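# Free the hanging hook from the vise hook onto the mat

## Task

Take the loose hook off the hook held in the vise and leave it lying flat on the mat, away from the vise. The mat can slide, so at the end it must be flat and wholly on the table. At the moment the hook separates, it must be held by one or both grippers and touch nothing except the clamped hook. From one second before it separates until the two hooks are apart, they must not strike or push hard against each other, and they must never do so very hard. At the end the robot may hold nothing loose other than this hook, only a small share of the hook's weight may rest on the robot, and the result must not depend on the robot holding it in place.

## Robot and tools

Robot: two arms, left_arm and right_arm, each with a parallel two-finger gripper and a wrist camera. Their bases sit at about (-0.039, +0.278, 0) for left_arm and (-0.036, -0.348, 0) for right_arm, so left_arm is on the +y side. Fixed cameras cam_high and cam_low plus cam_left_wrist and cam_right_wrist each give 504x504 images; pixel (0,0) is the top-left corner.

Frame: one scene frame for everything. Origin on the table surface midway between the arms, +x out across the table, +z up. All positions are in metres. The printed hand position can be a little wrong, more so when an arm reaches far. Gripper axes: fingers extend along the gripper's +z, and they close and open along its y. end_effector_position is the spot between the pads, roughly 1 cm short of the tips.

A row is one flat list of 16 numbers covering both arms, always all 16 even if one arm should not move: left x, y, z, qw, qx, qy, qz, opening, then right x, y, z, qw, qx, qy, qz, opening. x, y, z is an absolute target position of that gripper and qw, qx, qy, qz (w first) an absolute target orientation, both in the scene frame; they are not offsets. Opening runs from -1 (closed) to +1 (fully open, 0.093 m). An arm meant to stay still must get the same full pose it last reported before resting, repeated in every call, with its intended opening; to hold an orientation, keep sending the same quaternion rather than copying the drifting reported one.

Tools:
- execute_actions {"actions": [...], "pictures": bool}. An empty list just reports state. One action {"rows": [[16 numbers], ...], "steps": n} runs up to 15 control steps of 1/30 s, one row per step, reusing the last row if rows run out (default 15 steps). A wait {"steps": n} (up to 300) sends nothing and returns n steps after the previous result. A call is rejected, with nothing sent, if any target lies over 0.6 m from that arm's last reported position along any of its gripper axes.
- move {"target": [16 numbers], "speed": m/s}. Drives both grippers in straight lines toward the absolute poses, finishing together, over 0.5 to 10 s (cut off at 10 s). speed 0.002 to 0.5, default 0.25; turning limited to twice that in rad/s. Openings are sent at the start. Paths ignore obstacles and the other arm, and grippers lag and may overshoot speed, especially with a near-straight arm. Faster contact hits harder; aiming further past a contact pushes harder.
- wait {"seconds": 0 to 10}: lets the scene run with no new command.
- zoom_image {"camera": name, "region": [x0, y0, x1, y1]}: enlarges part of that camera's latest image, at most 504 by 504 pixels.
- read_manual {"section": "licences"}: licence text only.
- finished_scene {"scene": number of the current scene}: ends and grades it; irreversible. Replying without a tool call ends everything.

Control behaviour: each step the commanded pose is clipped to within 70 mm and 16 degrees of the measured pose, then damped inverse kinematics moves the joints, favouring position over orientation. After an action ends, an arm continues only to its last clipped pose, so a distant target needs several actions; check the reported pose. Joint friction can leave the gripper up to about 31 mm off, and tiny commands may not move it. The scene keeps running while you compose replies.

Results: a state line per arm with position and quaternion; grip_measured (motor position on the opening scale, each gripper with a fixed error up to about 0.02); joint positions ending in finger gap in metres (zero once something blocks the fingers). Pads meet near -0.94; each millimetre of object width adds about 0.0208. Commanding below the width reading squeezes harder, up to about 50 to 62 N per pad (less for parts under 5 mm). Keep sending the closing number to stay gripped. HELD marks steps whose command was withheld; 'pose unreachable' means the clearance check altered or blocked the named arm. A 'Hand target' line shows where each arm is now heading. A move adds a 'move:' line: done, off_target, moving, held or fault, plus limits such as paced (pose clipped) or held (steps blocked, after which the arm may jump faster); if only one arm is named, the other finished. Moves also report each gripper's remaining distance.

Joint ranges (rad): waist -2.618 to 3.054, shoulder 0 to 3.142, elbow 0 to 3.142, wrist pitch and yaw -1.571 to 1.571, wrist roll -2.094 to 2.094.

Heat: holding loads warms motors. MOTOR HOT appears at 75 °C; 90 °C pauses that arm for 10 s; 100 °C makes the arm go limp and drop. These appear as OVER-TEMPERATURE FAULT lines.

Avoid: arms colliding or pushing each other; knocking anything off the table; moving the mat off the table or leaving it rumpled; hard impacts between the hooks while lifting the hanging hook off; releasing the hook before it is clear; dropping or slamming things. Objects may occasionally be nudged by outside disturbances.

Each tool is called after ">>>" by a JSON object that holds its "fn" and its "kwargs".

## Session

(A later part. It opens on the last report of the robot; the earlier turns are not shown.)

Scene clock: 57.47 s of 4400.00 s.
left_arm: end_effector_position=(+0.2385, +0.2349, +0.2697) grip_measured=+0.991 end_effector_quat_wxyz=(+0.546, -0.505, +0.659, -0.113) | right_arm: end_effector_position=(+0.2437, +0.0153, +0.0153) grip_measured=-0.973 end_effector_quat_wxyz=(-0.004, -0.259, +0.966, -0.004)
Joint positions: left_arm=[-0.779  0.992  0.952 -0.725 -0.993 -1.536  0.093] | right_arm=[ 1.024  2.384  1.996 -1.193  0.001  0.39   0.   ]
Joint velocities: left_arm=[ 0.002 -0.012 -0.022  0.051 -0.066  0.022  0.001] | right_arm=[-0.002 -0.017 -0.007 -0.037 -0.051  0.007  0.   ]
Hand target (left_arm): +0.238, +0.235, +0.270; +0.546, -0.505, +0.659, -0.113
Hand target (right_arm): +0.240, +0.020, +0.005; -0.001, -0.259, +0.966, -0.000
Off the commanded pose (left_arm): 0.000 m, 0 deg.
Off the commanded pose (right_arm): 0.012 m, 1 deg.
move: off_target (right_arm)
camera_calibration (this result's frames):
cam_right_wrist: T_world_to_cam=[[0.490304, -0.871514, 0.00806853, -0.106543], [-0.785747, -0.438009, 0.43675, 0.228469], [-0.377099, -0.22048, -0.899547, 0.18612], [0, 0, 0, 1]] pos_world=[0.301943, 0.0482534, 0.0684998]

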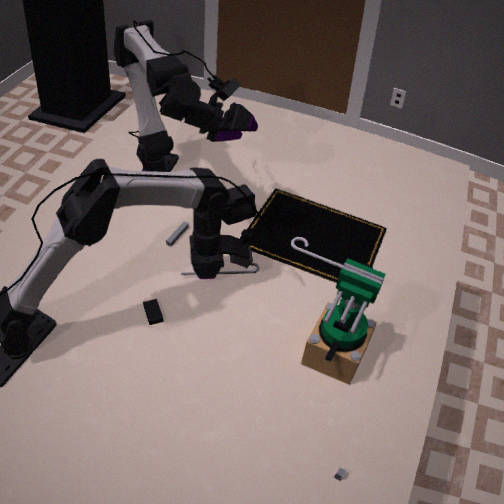

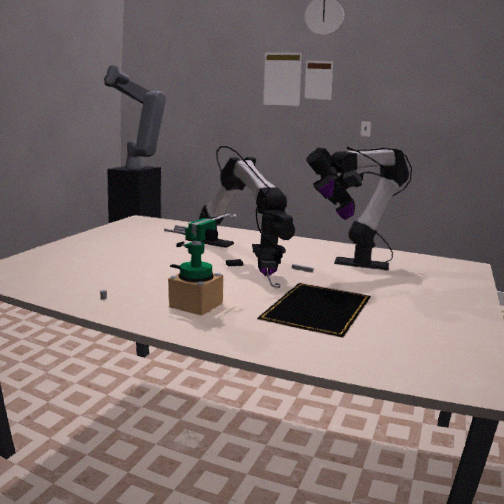

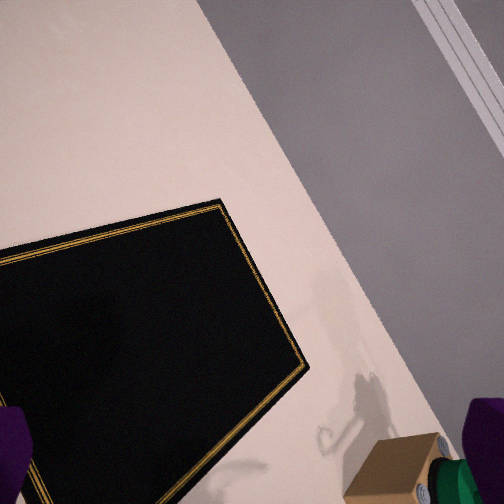

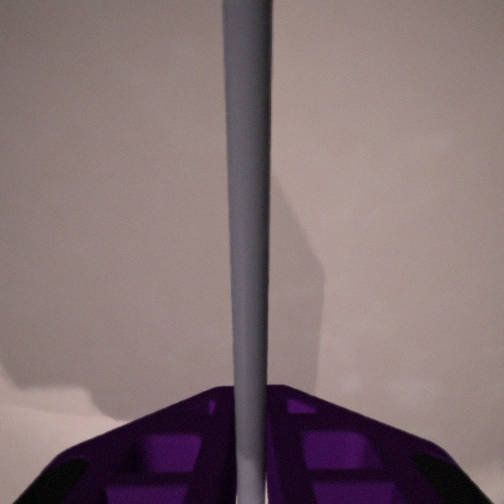

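Release, retreat right, bring left above the shaft middle.

>>> {"fn": "move", "kwargs": {"target": [0.2385,0.2349,0.2697,0.546,-0.505,0.659,-0.113,1,0.244,0.015,0.015,0,-0.259,0.966,0,0.2]}}

>>> {"fn": "move", "kwargs": {"target": [0.2385,0.2349,0.2697,0.546,-0.505,0.659,-0.113,1,0.15,-0.25,0.15,0,-0.259,0.966,0,1]}}

>>> {"fn": "move", "kwargs": {"target": [0.275,0.033,0.08,0,-0.259,0.966,0,1,0.15,-0.25,0.15,0,-0.259,0.966,0,1]}}

Scene clock: 59.33 s of 4400.00 s.
left_arm: end_effector_position=(+0.2385, +0.2349, +0.2697) grip_measured=+0.991 end_effector_quat_wxyz=(+0.546, -0.505, +0.659, -0.113) | right_arm: end_effector_position=(+0.2453, +0.0131, +0.0164) grip_measured=+0.197 end_effector_quat_wxyz=(-0.001, -0.258, +0.966, -0.008)
Joint positions: left_arm=[-0.779  0.992  0.952 -0.725 -0.993 -1.536  0.093] | right_arm=[ 1.022  2.382  1.996 -1.197  0.012  0.391  0.055]
Joint velocities: left_arm=[-0.017  0.007 -0.002 -0.037  0.051  0.066 -0.001] | right_arm=[-0.012 -0.002  0.002  0.022  0.066 -0.051  0.   ]
Hand target (left_arm): +0.238, +0.235, +0.270; +0.546, -0.505, +0.659, -0.113
Hand target (right_arm): +0.244, +0.015, +0.015; -0.000, -0.259, +0.966, -0.000
Off the commanded pose (left_arm): 0.000 m, 0 deg.
Off the commanded pose (right_arm): 0.003 m, 1 deg.
move: done
camera_calibration (this result's frames):
cam_right_wrist: T_world_to_cam=[[0.488309, -0.872475, 0.0184953, -0.108983], [-0.789973, -0.432929, 0.434184, 0.229311], [-0.370807, -0.226626, -0.900634, 0.185788], [0, 0, 0, 1]] pos_world=[0.303258, 0.0462947, 0.0697802]

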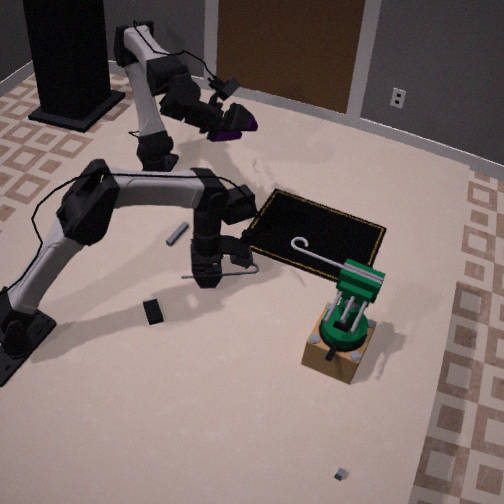

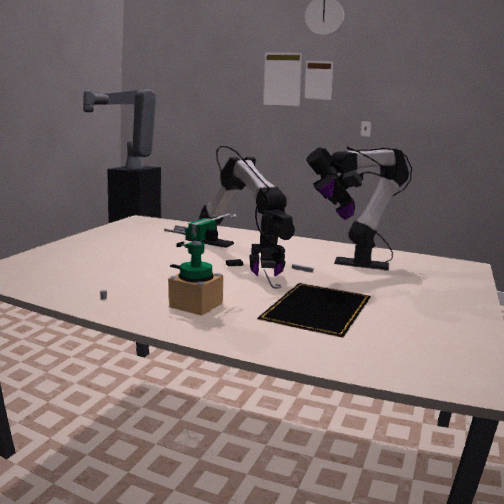

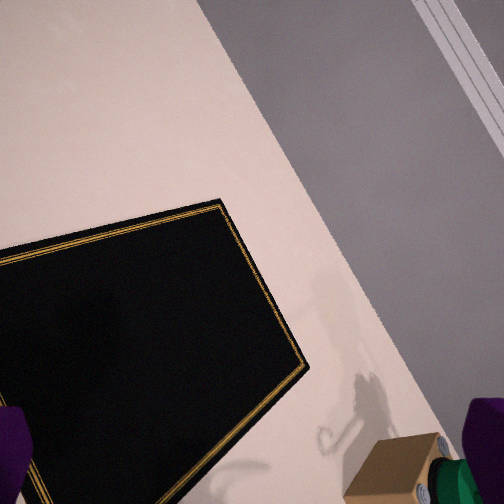

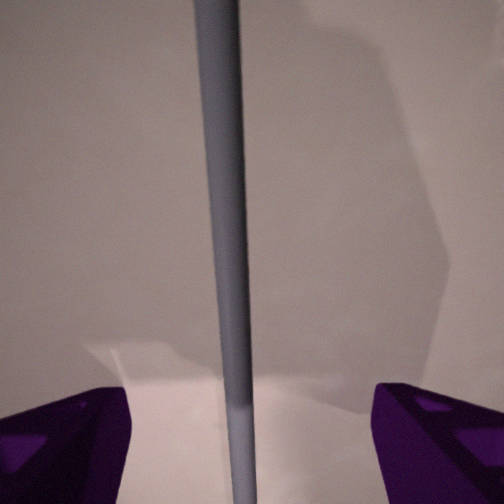

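Scene clock: 61.23 s of 4400.00 s.
left_arm: end_effector_position=(+0.2385, +0.2349, +0.2697) grip_measured=+0.991 end_effector_quat_wxyz=(+0.546, -0.505, +0.659, -0.113) | right_arm: end_effector_position=(+0.1591, -0.2455, +0.1520) grip_measured=+0.999 end_effector_quat_wxyz=(+0.016, -0.257, +0.966, -0.000)
Joint positions: left_arm=[-0.779  0.992  0.952 -0.725 -0.993 -1.536  0.093] | right_arm=[ 0.599  1.35   1.202 -1.392  0.008 -0.029  0.093]
Joint velocities: left_arm=[ 0.012 -0.002  0.007 -0.037 -0.007 -0.007 -0.001] | right_arm=[ 0.002 -0.002 -0.007 -0.051  0.037 -0.11   0.001]
Hand target (left_arm): +0.238, +0.235, +0.270; +0.546, -0.505, +0.659, -0.113
Hand target (right_arm): +0.151, -0.250, +0.147; +0.002, -0.259, +0.966, +0.000
Off the commanded pose (left_arm): 0.000 m, 0 deg.
Off the commanded pose (right_arm): 0.010 m, 2 deg.
move: done
camera_calibration (this result's frames):
cam_right_wrist: T_world_to_cam=[[0.485269, -0.874288, 0.0116339, -0.29391], [-0.803366, -0.440573, 0.400622, -0.00425672], [-0.345134, -0.203756, -0.916169, 0.221197], [0, 0, 0, 1]] pos_world=[0.215548, -0.213767, 0.207779]

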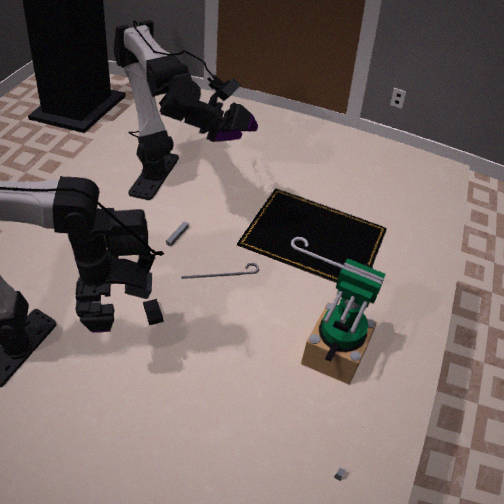

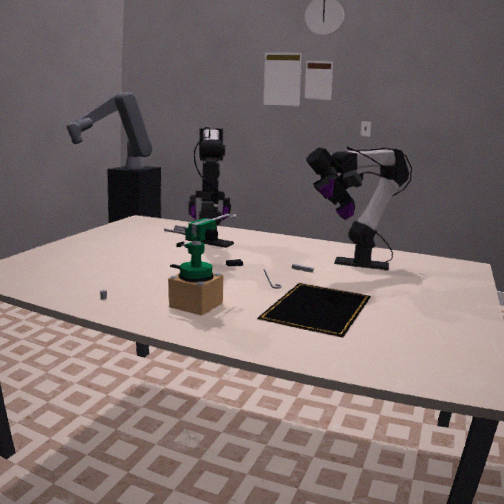

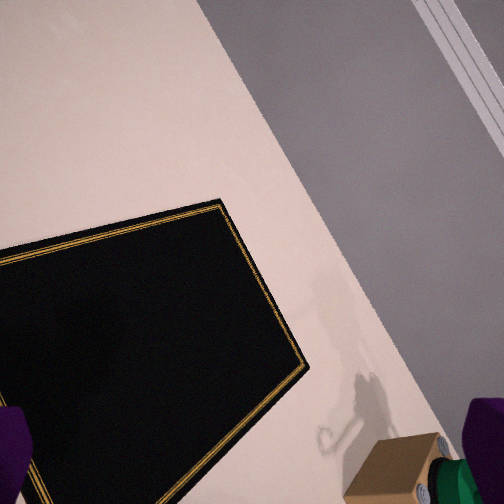

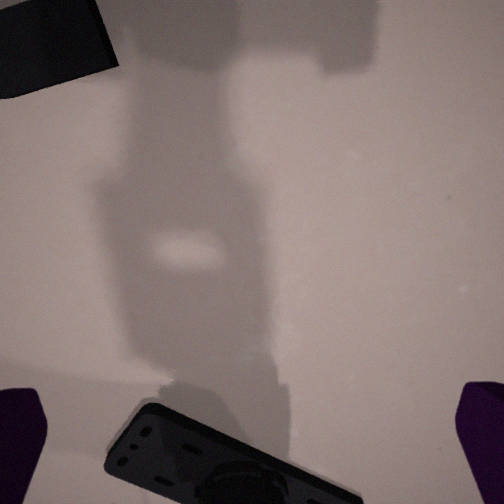

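Scene clock: 64.60 s of 4400.00 s.
left_arm: end_effector_position=(+0.2759, +0.0309, +0.0735) grip_measured=+0.991 end_effector_quat_wxyz=(-0.000, -0.253, +0.967, +0.010) | right_arm: end_effector_position=(+0.1558, -0.2472, +0.1519) grip_measured=+0.999 end_effector_quat_wxyz=(+0.009, -0.257, +0.966, -0.002)
Joint positions: left_arm=[-0.768  2.099  1.756 -1.245 -0.012 -1.182  0.093] | right_arm=[ 0.599  1.35   1.202 -1.407  0.008 -0.029  0.093]
Joint velocities: left_arm=[-0.012  0.002 -0.007 -0.095  0.037  0.037  0.   ] | right_arm=[-0.012  0.002  0.002 -0.037 -0.022 -0.051 -0.001]
Hand target (left_arm): +0.282, +0.031, +0.080; +0.002, -0.254, +0.967, +0.002
Hand target (right_arm): +0.150, -0.250, +0.150; -0.000, -0.259, +0.966, +0.000
Off the commanded pose (left_arm): 0.007 m, 1 deg.
Off the commanded pose (right_arm): 0.007 m, 1 deg.
move: done
camera_calibration (this result's frames):
cam_left_wrist: T_world_to_cam=[[0.480952, -0.876574, -0.017439, -0.105643], [-0.791709, -0.442762, 0.420902, 0.246193], [-0.376673, -0.188627, -0.906938, 0.25614], [0, 0, 0, 1]] pos_world=[0.342204, 0.0647162, 0.126838]
cam_right_wrist: T_world_to_cam=[[0.485424, -0.874205, 0.0113747, -0.293811], [-0.797878, -0.437647, 0.414555, -0.00985805], [-0.357428, -0.210311, -0.909953, 0.218988], [0, 0, 0, 1]] pos_world=[0.21303, -0.21511, 0.206698]

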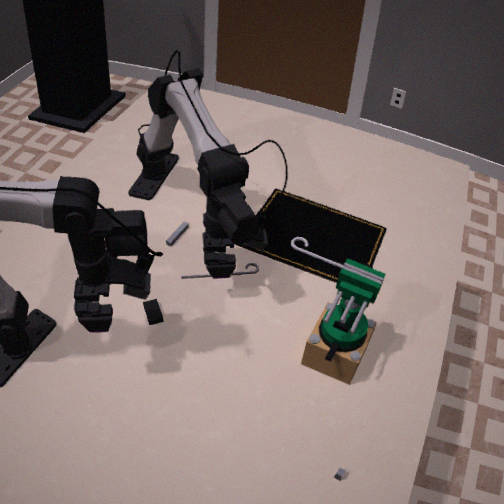

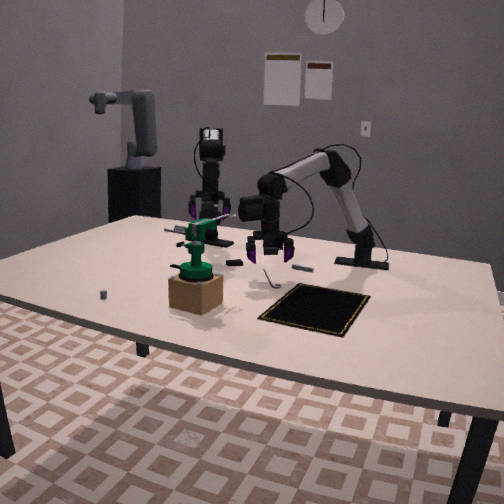

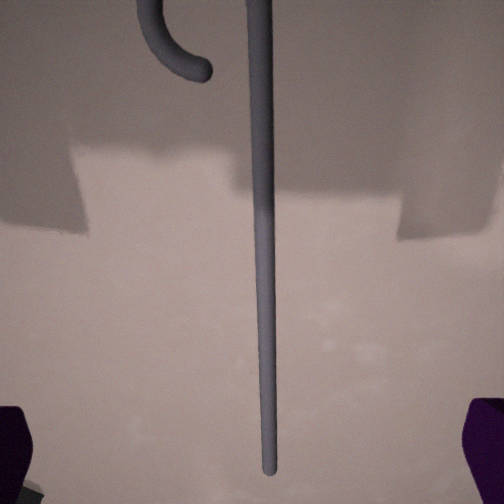

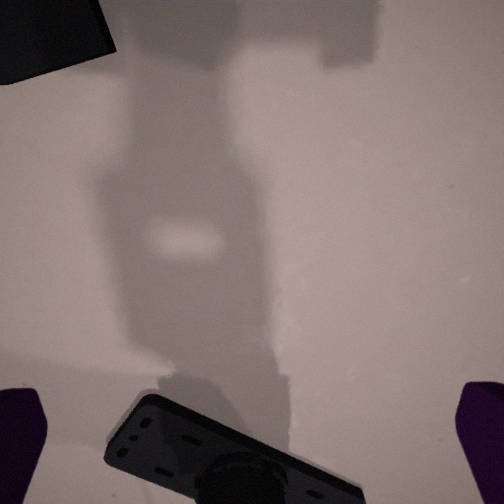

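>>> {"fn": "move", "kwargs": {"target": [0.337,0.066,0.04,0,-0.259,0.966,0,1,0.15,-0.25,0.15,0,-0.259,0.966,0,1], "speed": 0.15}}

>>> {"fn": "move", "kwargs": {"target": [0.337,0.066,0.003,0,-0.259,0.966,0,1,0.15,-0.25,0.15,0,-0.259,0.966,0,1], "speed": 0.08}}

Scene clock: 69.17 s of 4400.00 s.
left_arm: end_effector_position=(+0.3266, +0.0714, +0.0349) grip_measured=+0.991 end_effector_quat_wxyz=(-0.011, -0.262, +0.965, +0.017) | right_arm: end_effector_position=(+0.1558, -0.2472, +0.1519) grip_measured=+0.999 end_effector_quat_wxyz=(+0.009, -0.257, +0.966, -0.002)
Joint positions: left_arm=[-0.616  2.228  1.806 -1.189 -0.008 -1.048  0.093] | right_arm=[ 0.599  1.35   1.202 -1.407  0.008 -0.029  0.093]
Joint velocities: left_arm=[-0.012  0.007  0.012  0.007  0.022  0.051 -0.001] | right_arm=[-0.007 -0.012  0.007  0.007  0.051  0.022  0.   ]
Hand target (left_arm): +0.337, +0.067, +0.041; +0.000, -0.259, +0.966, +0.002
Hand target (right_arm): +0.150, -0.250, +0.150; +0.000, -0.259, +0.966, +0.000
Off the commanded pose (left_arm): 0.013 m, 2 deg.
Off the commanded pose (right_arm): 0.007 m, 1 deg.
After step 90, 0.57 s passed at rest.
move: off_target (left_arm)
camera_calibration (this result's frames):
cam_left_wrist: T_world_to_cam=[[0.497383, -0.866776, -0.0361837, -0.100725], [-0.772422, -0.461456, 0.436375, 0.315039], [-0.394937, -0.189096, -0.899037, 0.253558], [0, 0, 0, 1]] pos_world=[0.393581, 0.106017, 0.0868389]
cam_right_wrist: T_world_to_cam=[[0.485424, -0.874205, 0.0113747, -0.293811], [-0.797878, -0.437647, 0.414555, -0.00985805], [-0.357428, -0.210311, -0.909953, 0.218988], [0, 0, 0, 1]] pos_world=[0.21303, -0.21511, 0.206698]

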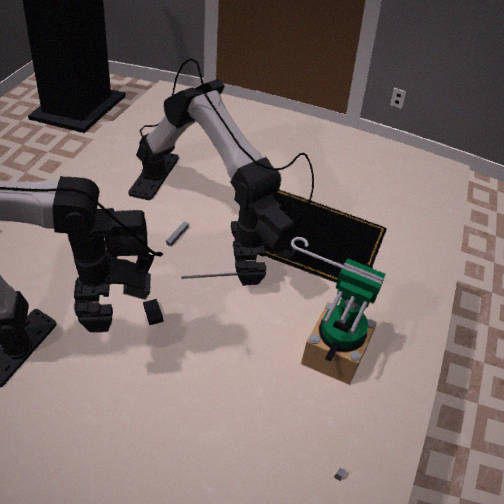

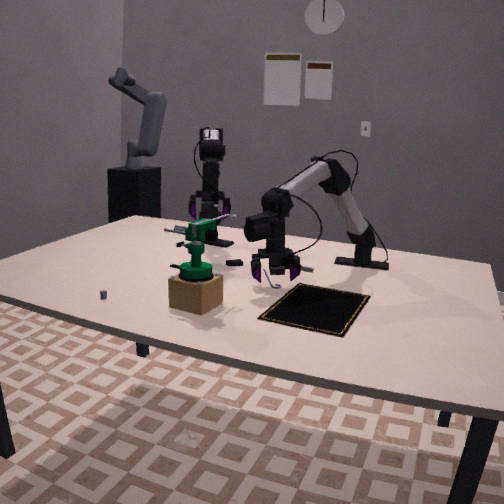

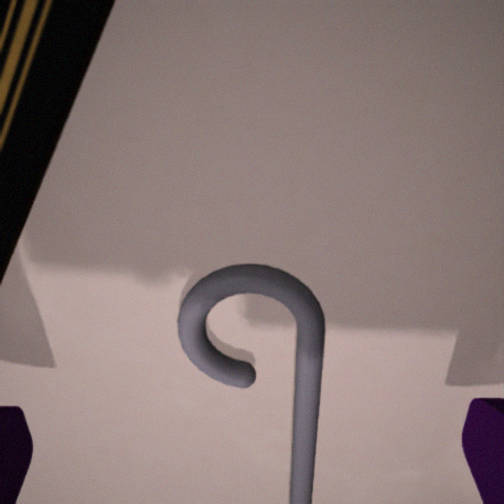

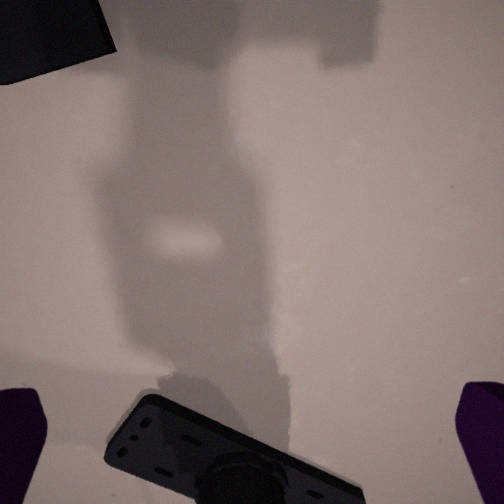

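Scene clock: 70.03 s of 4400.00 s.
left_arm: end_effector_position=(+0.3411, +0.0628, +0.0219) grip_measured=+0.991 end_effector_quat_wxyz=(+0.010, -0.261, +0.965, -0.006) | right_arm: end_effector_position=(+0.1558, -0.2472, +0.1519) grip_measured=+0.999 end_effector_quat_wxyz=(+0.009, -0.257, +0.966, -0.002)
Joint positions: left_arm=[-0.615  2.245  1.783 -1.086 -0.005 -1.045  0.093] | right_arm=[ 0.599  1.35   1.202 -1.407  0.008 -0.029  0.093]
Joint velocities: left_arm=[-0.002  0.012 -0.017 -0.066 -0.007 -0.037 -0.   ] | right_arm=[ 0.002  0.002 -0.012  0.022 -0.051  0.066  0.001]
Hand target (left_arm): +0.337, +0.066, +0.004; -0.000, -0.259, +0.966, +0.000
Hand target (right_arm): +0.150, -0.250, +0.150; +0.000, -0.259, +0.966, +0.000
Off the commanded pose (left_arm): 0.020 m, 1 deg.
Off the commanded pose (right_arm): 0.007 m, 1 deg.
move: off_target (left_arm)
camera_calibration (this result's frames):
cam_left_wrist: T_world_to_cam=[[0.49553, -0.868374, 0.0194195, -0.11624], [-0.795915, -0.445003, 0.410477, 0.335476], [-0.347806, -0.21886, -0.911664, 0.232056], [0, 0, 0, 1]] pos_world=[0.405321, 0.0991352, 0.0761091]
cam_right_wrist: T_world_to_cam=[[0.485424, -0.874205, 0.0113747, -0.293811], [-0.797878, -0.437647, 0.414555, -0.00985805], [-0.357428, -0.210311, -0.909953, 0.218988], [0, 0, 0, 1]] pos_world=[0.21303, -0.21511, 0.206698]

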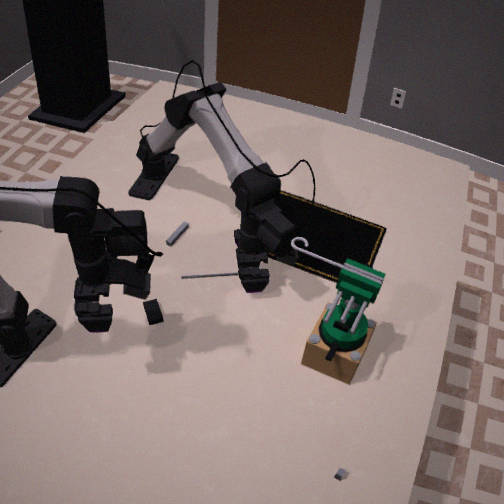

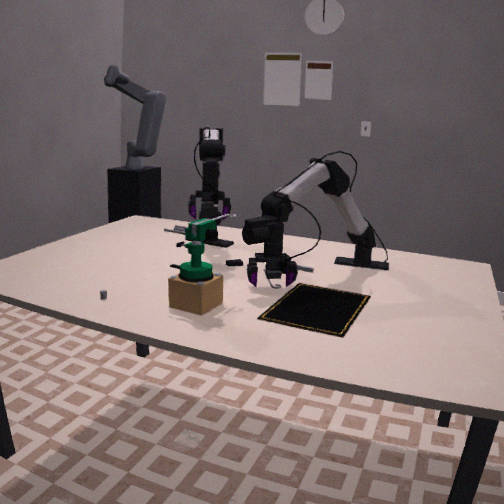

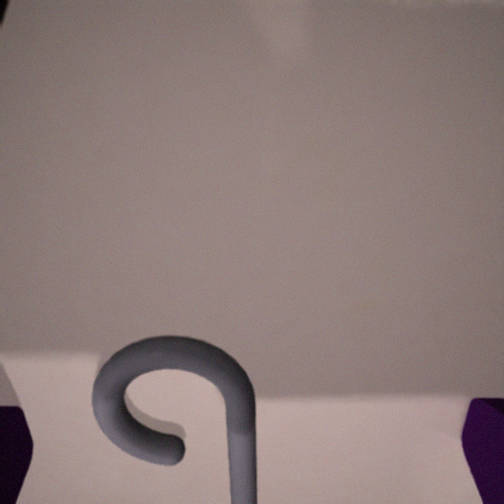

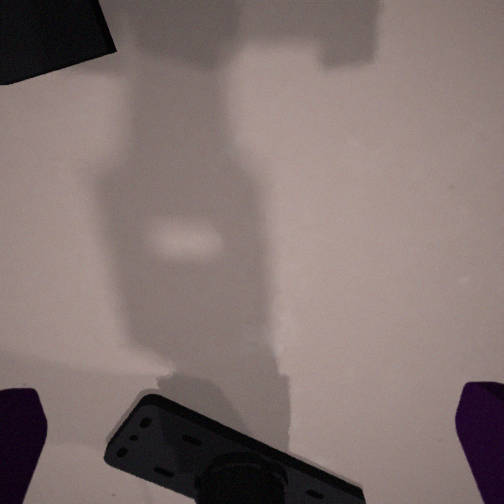

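Too far forward; back 4 cm and lower.

>>> {"fn": "move", "kwargs": {"target": [0.298,0.040,-0.008,0,-0.259,0.966,0,1,0.15,-0.25,0.15,0,-0.259,0.966,0,1], "speed": 0.06}}

>>> {"fn": "move", "kwargs": {"target": [0.298,0.040,-0.008,0,-0.259,0.966,0,-1,0.15,-0.25,0.15,0,-0.259,0.966,0,1]}}

>>> {"fn": "move", "kwargs": {"target": [0.30,0.045,0.09,0,-0.259,0.966,0,-1,0.15,-0.25,0.15,0,-0.259,0.966,0,1], "speed": 0.12}}

>>> {"fn": "move", "kwargs": {"target": [0.40,0.17,0.09,0,-0.259,0.966,0,-1,0.15,-0.25,0.15,0,-0.259,0.966,0,1], "speed": 0.15}}

Scene clock: 72.57 s of 4400.00 s.
left_arm: end_effector_position=(+0.3344, +0.0569, +0.0211) grip_measured=+0.991 end_effector_quat_wxyz=(+0.066, -0.260, +0.963, +0.006) | right_arm: end_effector_position=(+0.1558, -0.2472, +0.1519) grip_measured=+0.999 end_effector_quat_wxyz=(+0.009, -0.257, +0.966, -0.002)
Joint positions: left_arm=[-0.674  2.182  1.669 -0.979 -0.106 -1.099  0.093] | right_arm=[ 0.599  1.35   1.202 -1.407  0.008 -0.029  0.093]
Joint velocities: left_arm=[ 0.007 -0.007 -0.012  0.051 -0.037  0.037  0.   ] | right_arm=[ 0.007  0.022 -0.002 -0.051 -0.037  0.037 -0.001]
Hand target (left_arm): +0.299, +0.041, -0.006; -0.000, -0.260, +0.966, +0.003
Hand target (right_arm): +0.150, -0.250, +0.150; +0.000, -0.259, +0.966, +0.000
Off the commanded pose (left_arm): 0.050 m, 8 deg.
Off the commanded pose (right_arm): 0.007 m, 1 deg.
move: off_target (left_arm)
camera_calibration (this result's frames):
cam_left_wrist: T_world_to_cam=[[0.493515, -0.869442, 0.0226559, -0.117389], [-0.831899, -0.464284, 0.303948, 0.343183], [-0.253746, -0.16885, -0.952419, 0.194285], [0, 0, 0, 1]] pos_world=[0.392726, 0.0900764, 0.0833902]
cam_right_wrist: T_world_to_cam=[[0.485424, -0.874205, 0.0113747, -0.293811], [-0.797878, -0.437647, 0.414555, -0.00985805], [-0.357428, -0.210311, -0.909953, 0.218988], [0, 0, 0, 1]] pos_world=[0.21303, -0.21511, 0.206698]

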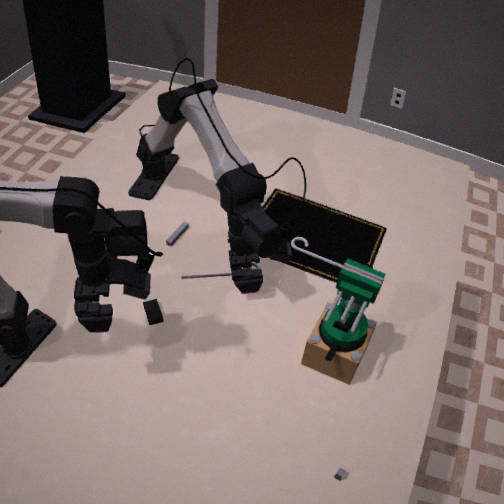

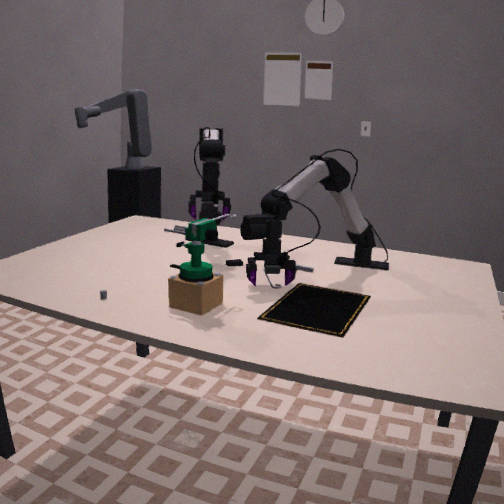

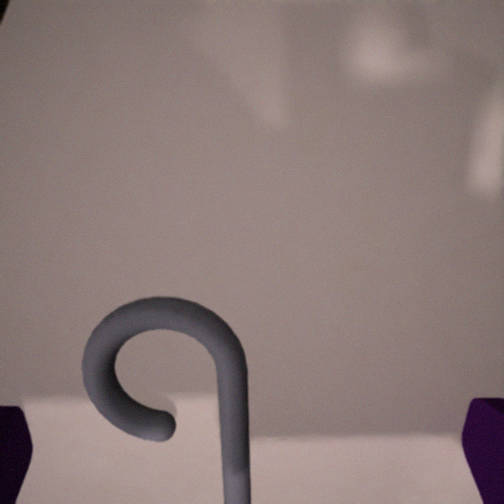

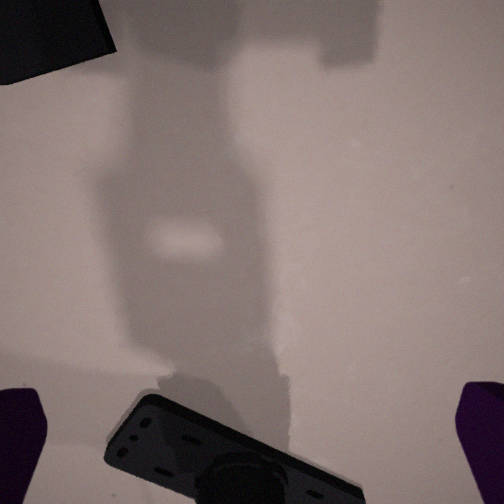

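Scene clock: 73.27 s of 4400.00 s.
left_arm: end_effector_position=(+0.3302, +0.0518, +0.0205) grip_measured=-0.991 end_effector_quat_wxyz=(+0.056, -0.270, +0.961, -0.003) | right_arm: end_effector_position=(+0.1558, -0.2472, +0.1519) grip_measured=+0.999 end_effector_quat_wxyz=(+0.009, -0.257, +0.966, -0.002)
Joint positions: left_arm=[-0.679  2.179  1.664 -0.978 -0.08  -1.126  0.   ] | right_arm=[ 0.599  1.35   1.202 -1.407  0.008 -0.029  0.093]
Joint velocities: left_arm=[ 0.002 -0.002  0.002  0.037 -0.022  0.051  0.   ] | right_arm=[-0.012 -0.017 -0.007 -0.007  0.037 -0.022 -0.001]
Hand target (left_arm): +0.299, +0.041, -0.006; -0.000, -0.260, +0.966, +0.002
Hand target (right_arm): +0.150, -0.250, +0.150; +0.000, -0.259, +0.966, +0.000
Off the commanded pose (left_arm): 0.045 m, 7 deg.
Off the commanded pose (right_arm): 0.007 m, 1 deg.
move: off_target (left_arm)
camera_calibration (this result's frames):
cam_left_wrist: T_world_to_cam=[[0.511128, -0.858708, 0.0369929, -0.126432], [-0.818374, -0.473063, 0.326305, 0.333002], [-0.262701, -0.197058, -0.94454, 0.196074], [0, 0, 0, 1]] pos_world=[0.388652, 0.0876004, 0.0812164]
cam_right_wrist: T_world_to_cam=[[0.485424, -0.874205, 0.0113747, -0.293811], [-0.797878, -0.437647, 0.414555, -0.00985805], [-0.357428, -0.210311, -0.909953, 0.218988], [0, 0, 0, 1]] pos_world=[0.21303, -0.21511, 0.206698]

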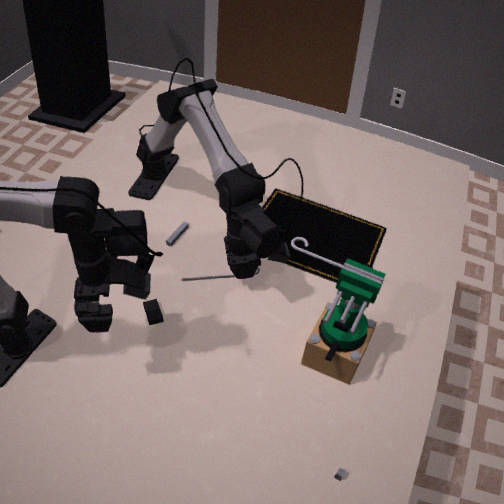

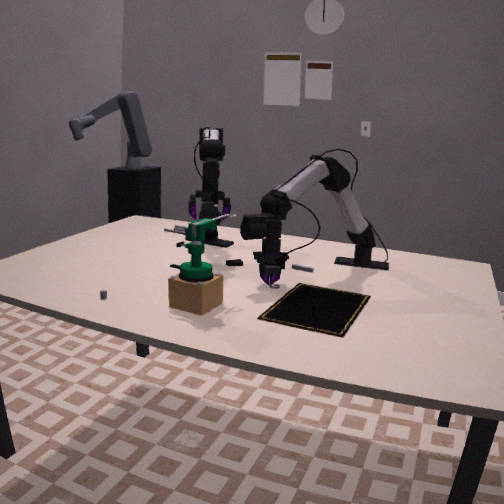

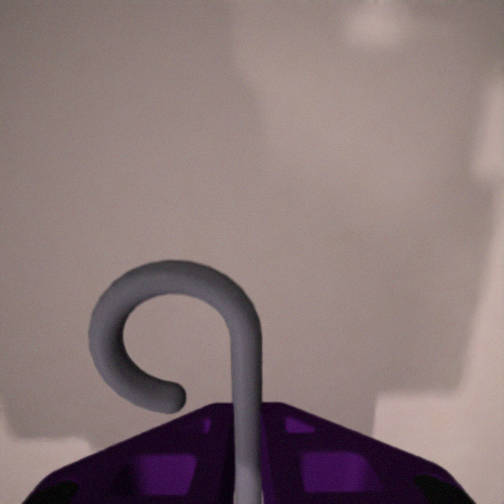

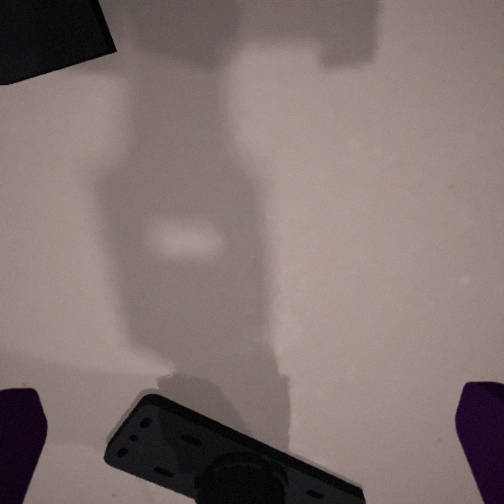

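Scene clock: 74.53 s of 4400.00 s.
left_arm: end_effector_position=(+0.2974, +0.0531, +0.0763) grip_measured=-0.991 end_effector_quat_wxyz=(-0.008, -0.264, +0.964, +0.014) | right_arm: end_effector_position=(+0.1558, -0.2472, +0.1519) grip_measured=+0.999 end_effector_quat_wxyz=(+0.009, -0.257, +0.966, -0.002)
Joint positions: left_arm=[-0.69   2.132  1.819 -1.289 -0.006 -1.126  0.   ] | right_arm=[ 0.599  1.35   1.202 -1.407  0.008 -0.029  0.093]
Joint velocities: left_arm=[ 0.002  0.002  0.017 -0.037 -0.022 -0.037  0.   ] | right_arm=[-0.012 -0.017 -0.002 -0.022 -0.051 -0.022 -0.001]
Hand target (left_arm): +0.298, +0.046, +0.089; -0.000, -0.258, +0.966, -0.000
Hand target (right_arm): +0.150, -0.250, +0.150; +0.000, -0.259, +0.966, +0.000
Off the commanded pose (left_arm): 0.016 m, 2 deg.
Off the commanded pose (right_arm): 0.007 m, 1 deg.
move: off_target (left_arm)
camera_calibration (this result's frames):
cam_left_wrist: T_world_to_cam=[[0.500614, -0.865172, -0.0293748, -0.102095], [-0.774049, -0.462565, 0.432298, 0.266774], [-0.3876, -0.193677, -0.901252, 0.274015], [0, 0, 0, 1]] pos_world=[0.363814, 0.0881405, 0.128631]
cam_right_wrist: T_world_to_cam=[[0.485424, -0.874205, 0.0113747, -0.293811], [-0.797878, -0.437647, 0.414555, -0.00985805], [-0.357428, -0.210311, -0.909953, 0.218988], [0, 0, 0, 1]] pos_world=[0.21303, -0.21511, 0.206698]

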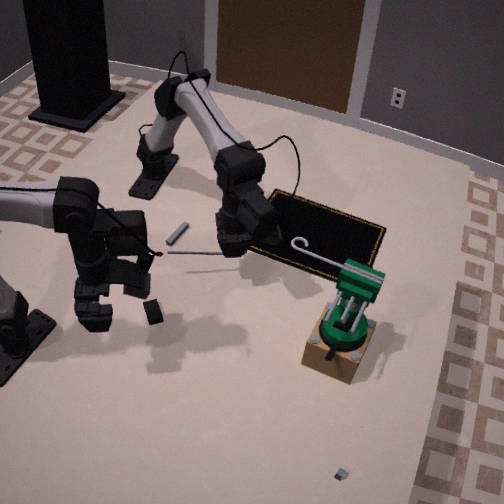

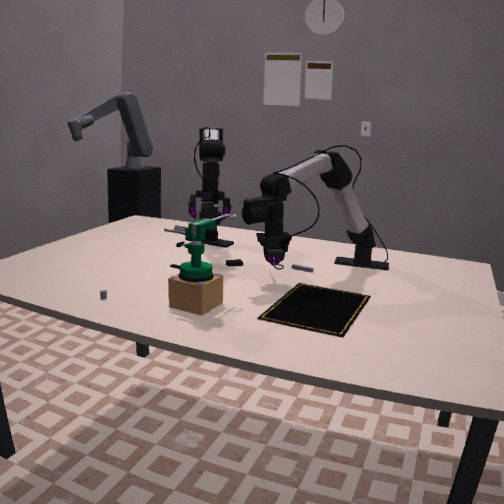

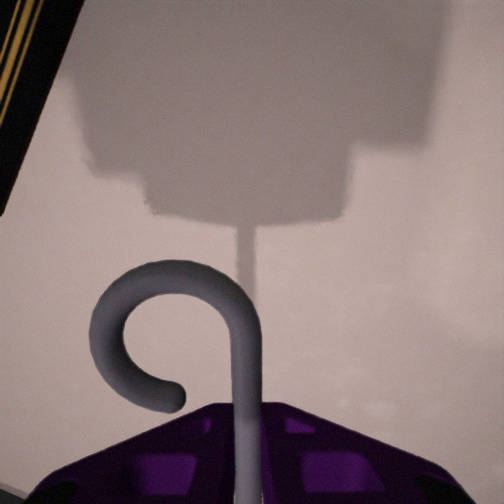

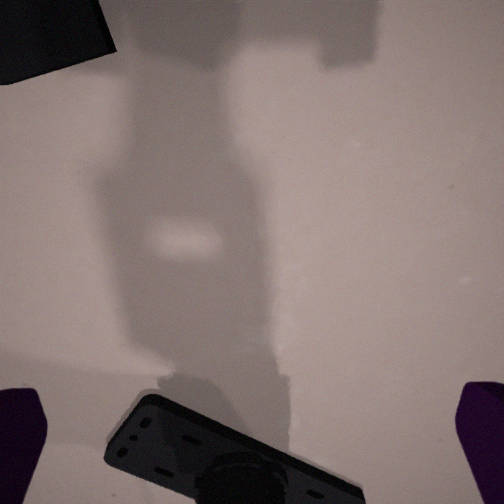

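Scene clock: 76.17 s of 4400.00 s.
left_arm: end_effector_position=(+0.3934, +0.1722, +0.0847) grip_measured=-0.991 end_effector_quat_wxyz=(-0.006, -0.263, +0.965, +0.007) | right_arm: end_effector_position=(+0.1558, -0.2472, +0.1519) grip_measured=+0.999 end_effector_quat_wxyz=(+0.009, -0.257, +0.966, -0.002)
Joint positions: left_arm=[-0.34   2.308  2.14  -1.42  -0.007 -0.776  0.   ] | right_arm=[ 0.599  1.35   1.202 -1.407  0.008 -0.029  0.093]
Joint velocities: left_arm=[ 0.007  0.007 -0.002 -0.037 -0.037 -0.095  0.   ] | right_arm=[-0.002  0.022 -0.002  0.037 -0.007  0.007  0.   ]
Hand target (left_arm): +0.397, +0.172, +0.091; +0.001, -0.259, +0.966, +0.004
Hand target (right_arm): +0.150, -0.250, +0.150; +0.000, -0.259, +0.966, +0.000
Off the commanded pose (left_arm): 0.009 m, 1 deg.
Off the commanded pose (right_arm): 0.007 m, 1 deg.
move: done
camera_calibration (this result's frames):
cam_left_wrist: T_world_to_cam=[[0.500199, -0.865778, -0.0151558, -0.0477379], [-0.777501, -0.456765, 0.432272, 0.39291], [-0.381174, -0.204438, -0.901616, 0.341266], [0, 0, 0, 1]] pos_world=[0.459448, 0.207905, 0.137124]
cam_right_wrist: T_world_to_cam=[[0.485424, -0.874205, 0.0113747, -0.293811], [-0.797878, -0.437647, 0.414555, -0.00985805], [-0.357428, -0.210311, -0.909953, 0.218988], [0, 0, 0, 1]] pos_world=[0.21303, -0.21511, 0.206698]

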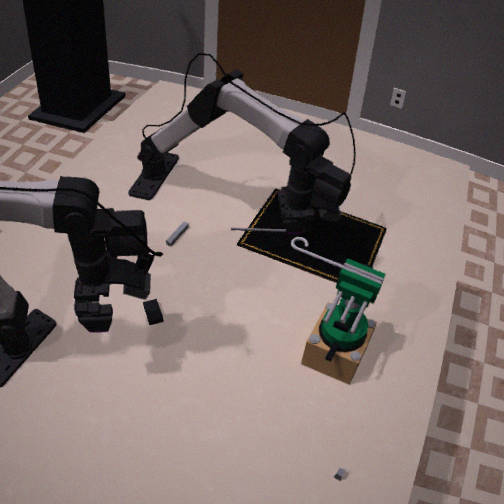

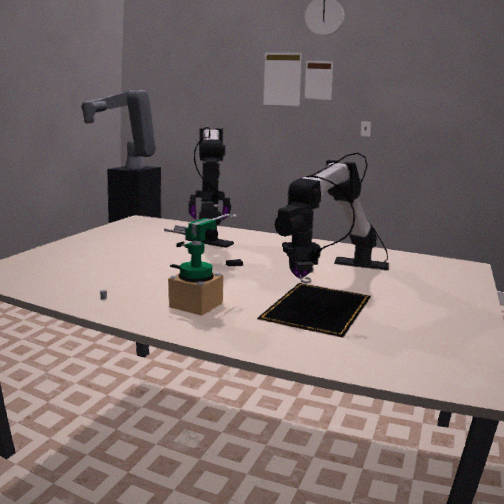

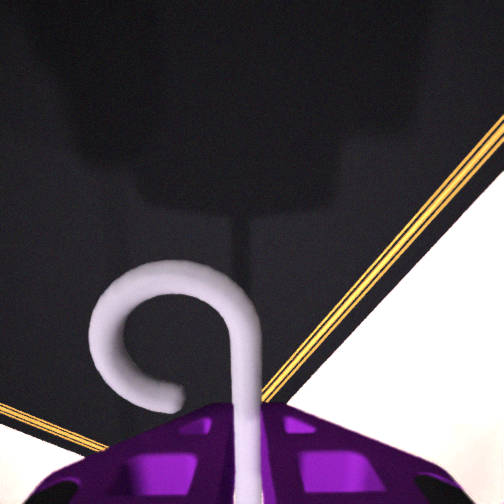

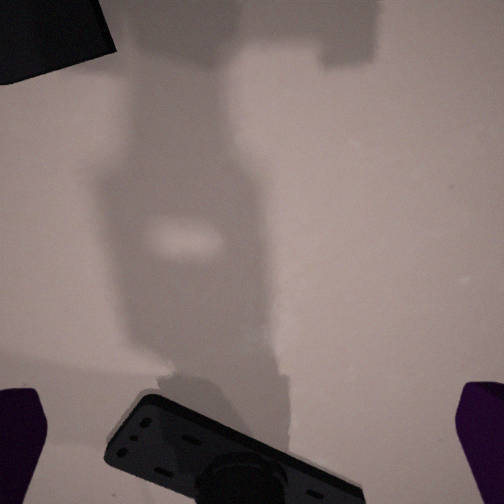

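>>> {"fn": "move", "kwargs": {"target": [0.46,0.29,0.09,0,-0.966,0.259,0,-1,0.15,-0.25,0.15,0,-0.259,0.966,0,1], "speed": 0.15}}

Scene clock: 87.40 s of 4400.00 s.
left_arm: end_effector_position=(+0.4539, +0.2879, +0.0838) grip_measured=-0.991 end_effector_quat_wxyz=(+0.041, +0.876, -0.478, +0.045) | right_arm: end_effector_position=(+0.1558, -0.2472, +0.1519) grip_measured=+0.999 end_effector_quat_wxyz=(+0.009, -0.257, +0.966, -0.002)
Joint positions: left_arm=[-0.038  2.566  2.597 -1.569  0.116 -2.085  0.   ] | right_arm=[ 0.599  1.35   1.202 -1.407  0.008 -0.029  0.093]
Joint velocities: left_arm=[-0.007  0.012 -0.017  0.051  0.066  0.051  0.   ] | right_arm=[-0.022  0.012  0.007 -0.007 -0.007  0.037 -0.   ]
Hand target (left_arm): +0.457, +0.291, +0.090; +0.041, +0.880, -0.469, +0.056
Hand target (right_arm): +0.150, -0.250, +0.150; +0.000, -0.259, +0.966, +0.000
Off the commanded pose (left_arm): 0.009 m, 28 deg; orientation clipped at the last step of the last action.
Off the commanded pose (right_arm): 0.007 m, 1 deg.
joint sent to its limit (left arm) — the command would take joint 4 (wrist pitch) past its lower limit and joint 6 (wrist roll) past its lower limit, so those joints were sent only as far as their limits.
After step 90, 1.00 s passed at rest.
move: off_target (left_arm); limits=paced
camera_calibration (this result's frames):
cam_left_wrist: T_world_to_cam=[[0.845913, 0.53272, -0.0253156, -0.536628], [0.463655, -0.711128, 0.528508, -0.00496468], [0.263544, -0.458809, -0.848551, 0.163309], [0, 0, 0, 1]] pos_world=[0.413203, 0.35727, 0.127615]
cam_right_wrist: T_world_to_cam=[[0.485424, -0.874205, 0.0113747, -0.293811], [-0.797878, -0.437647, 0.414555, -0.00985805], [-0.357428, -0.210311, -0.909953, 0.218988], [0, 0, 0, 1]] pos_world=[0.21303, -0.21511, 0.206698]

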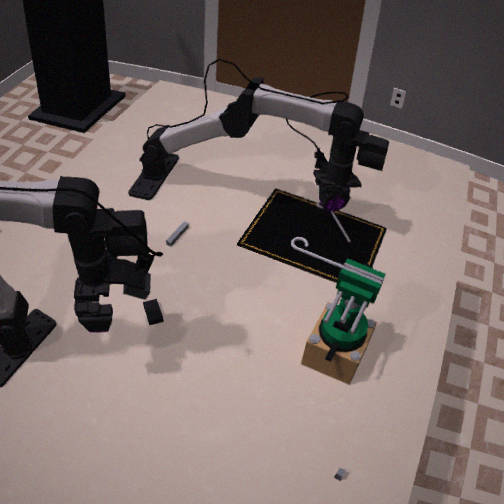

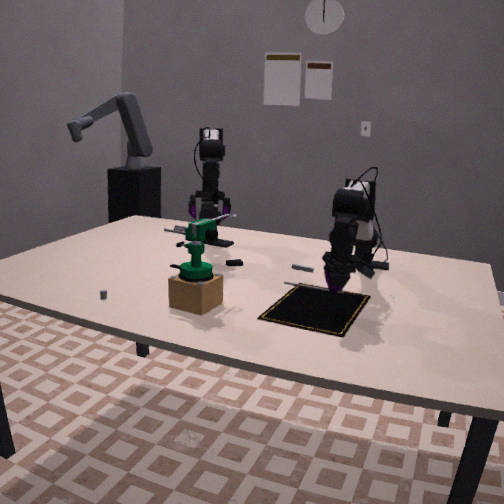

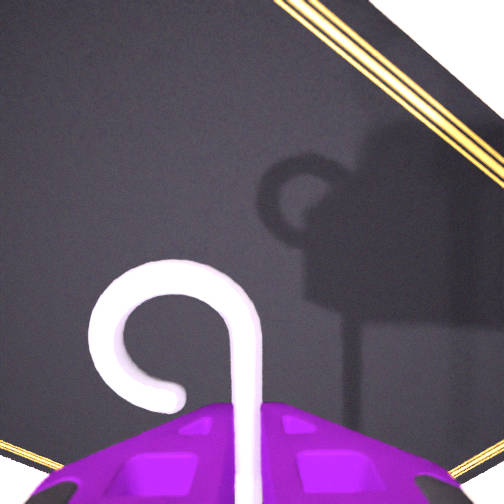

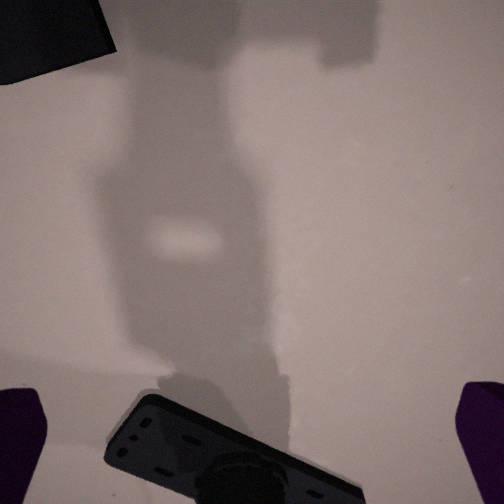

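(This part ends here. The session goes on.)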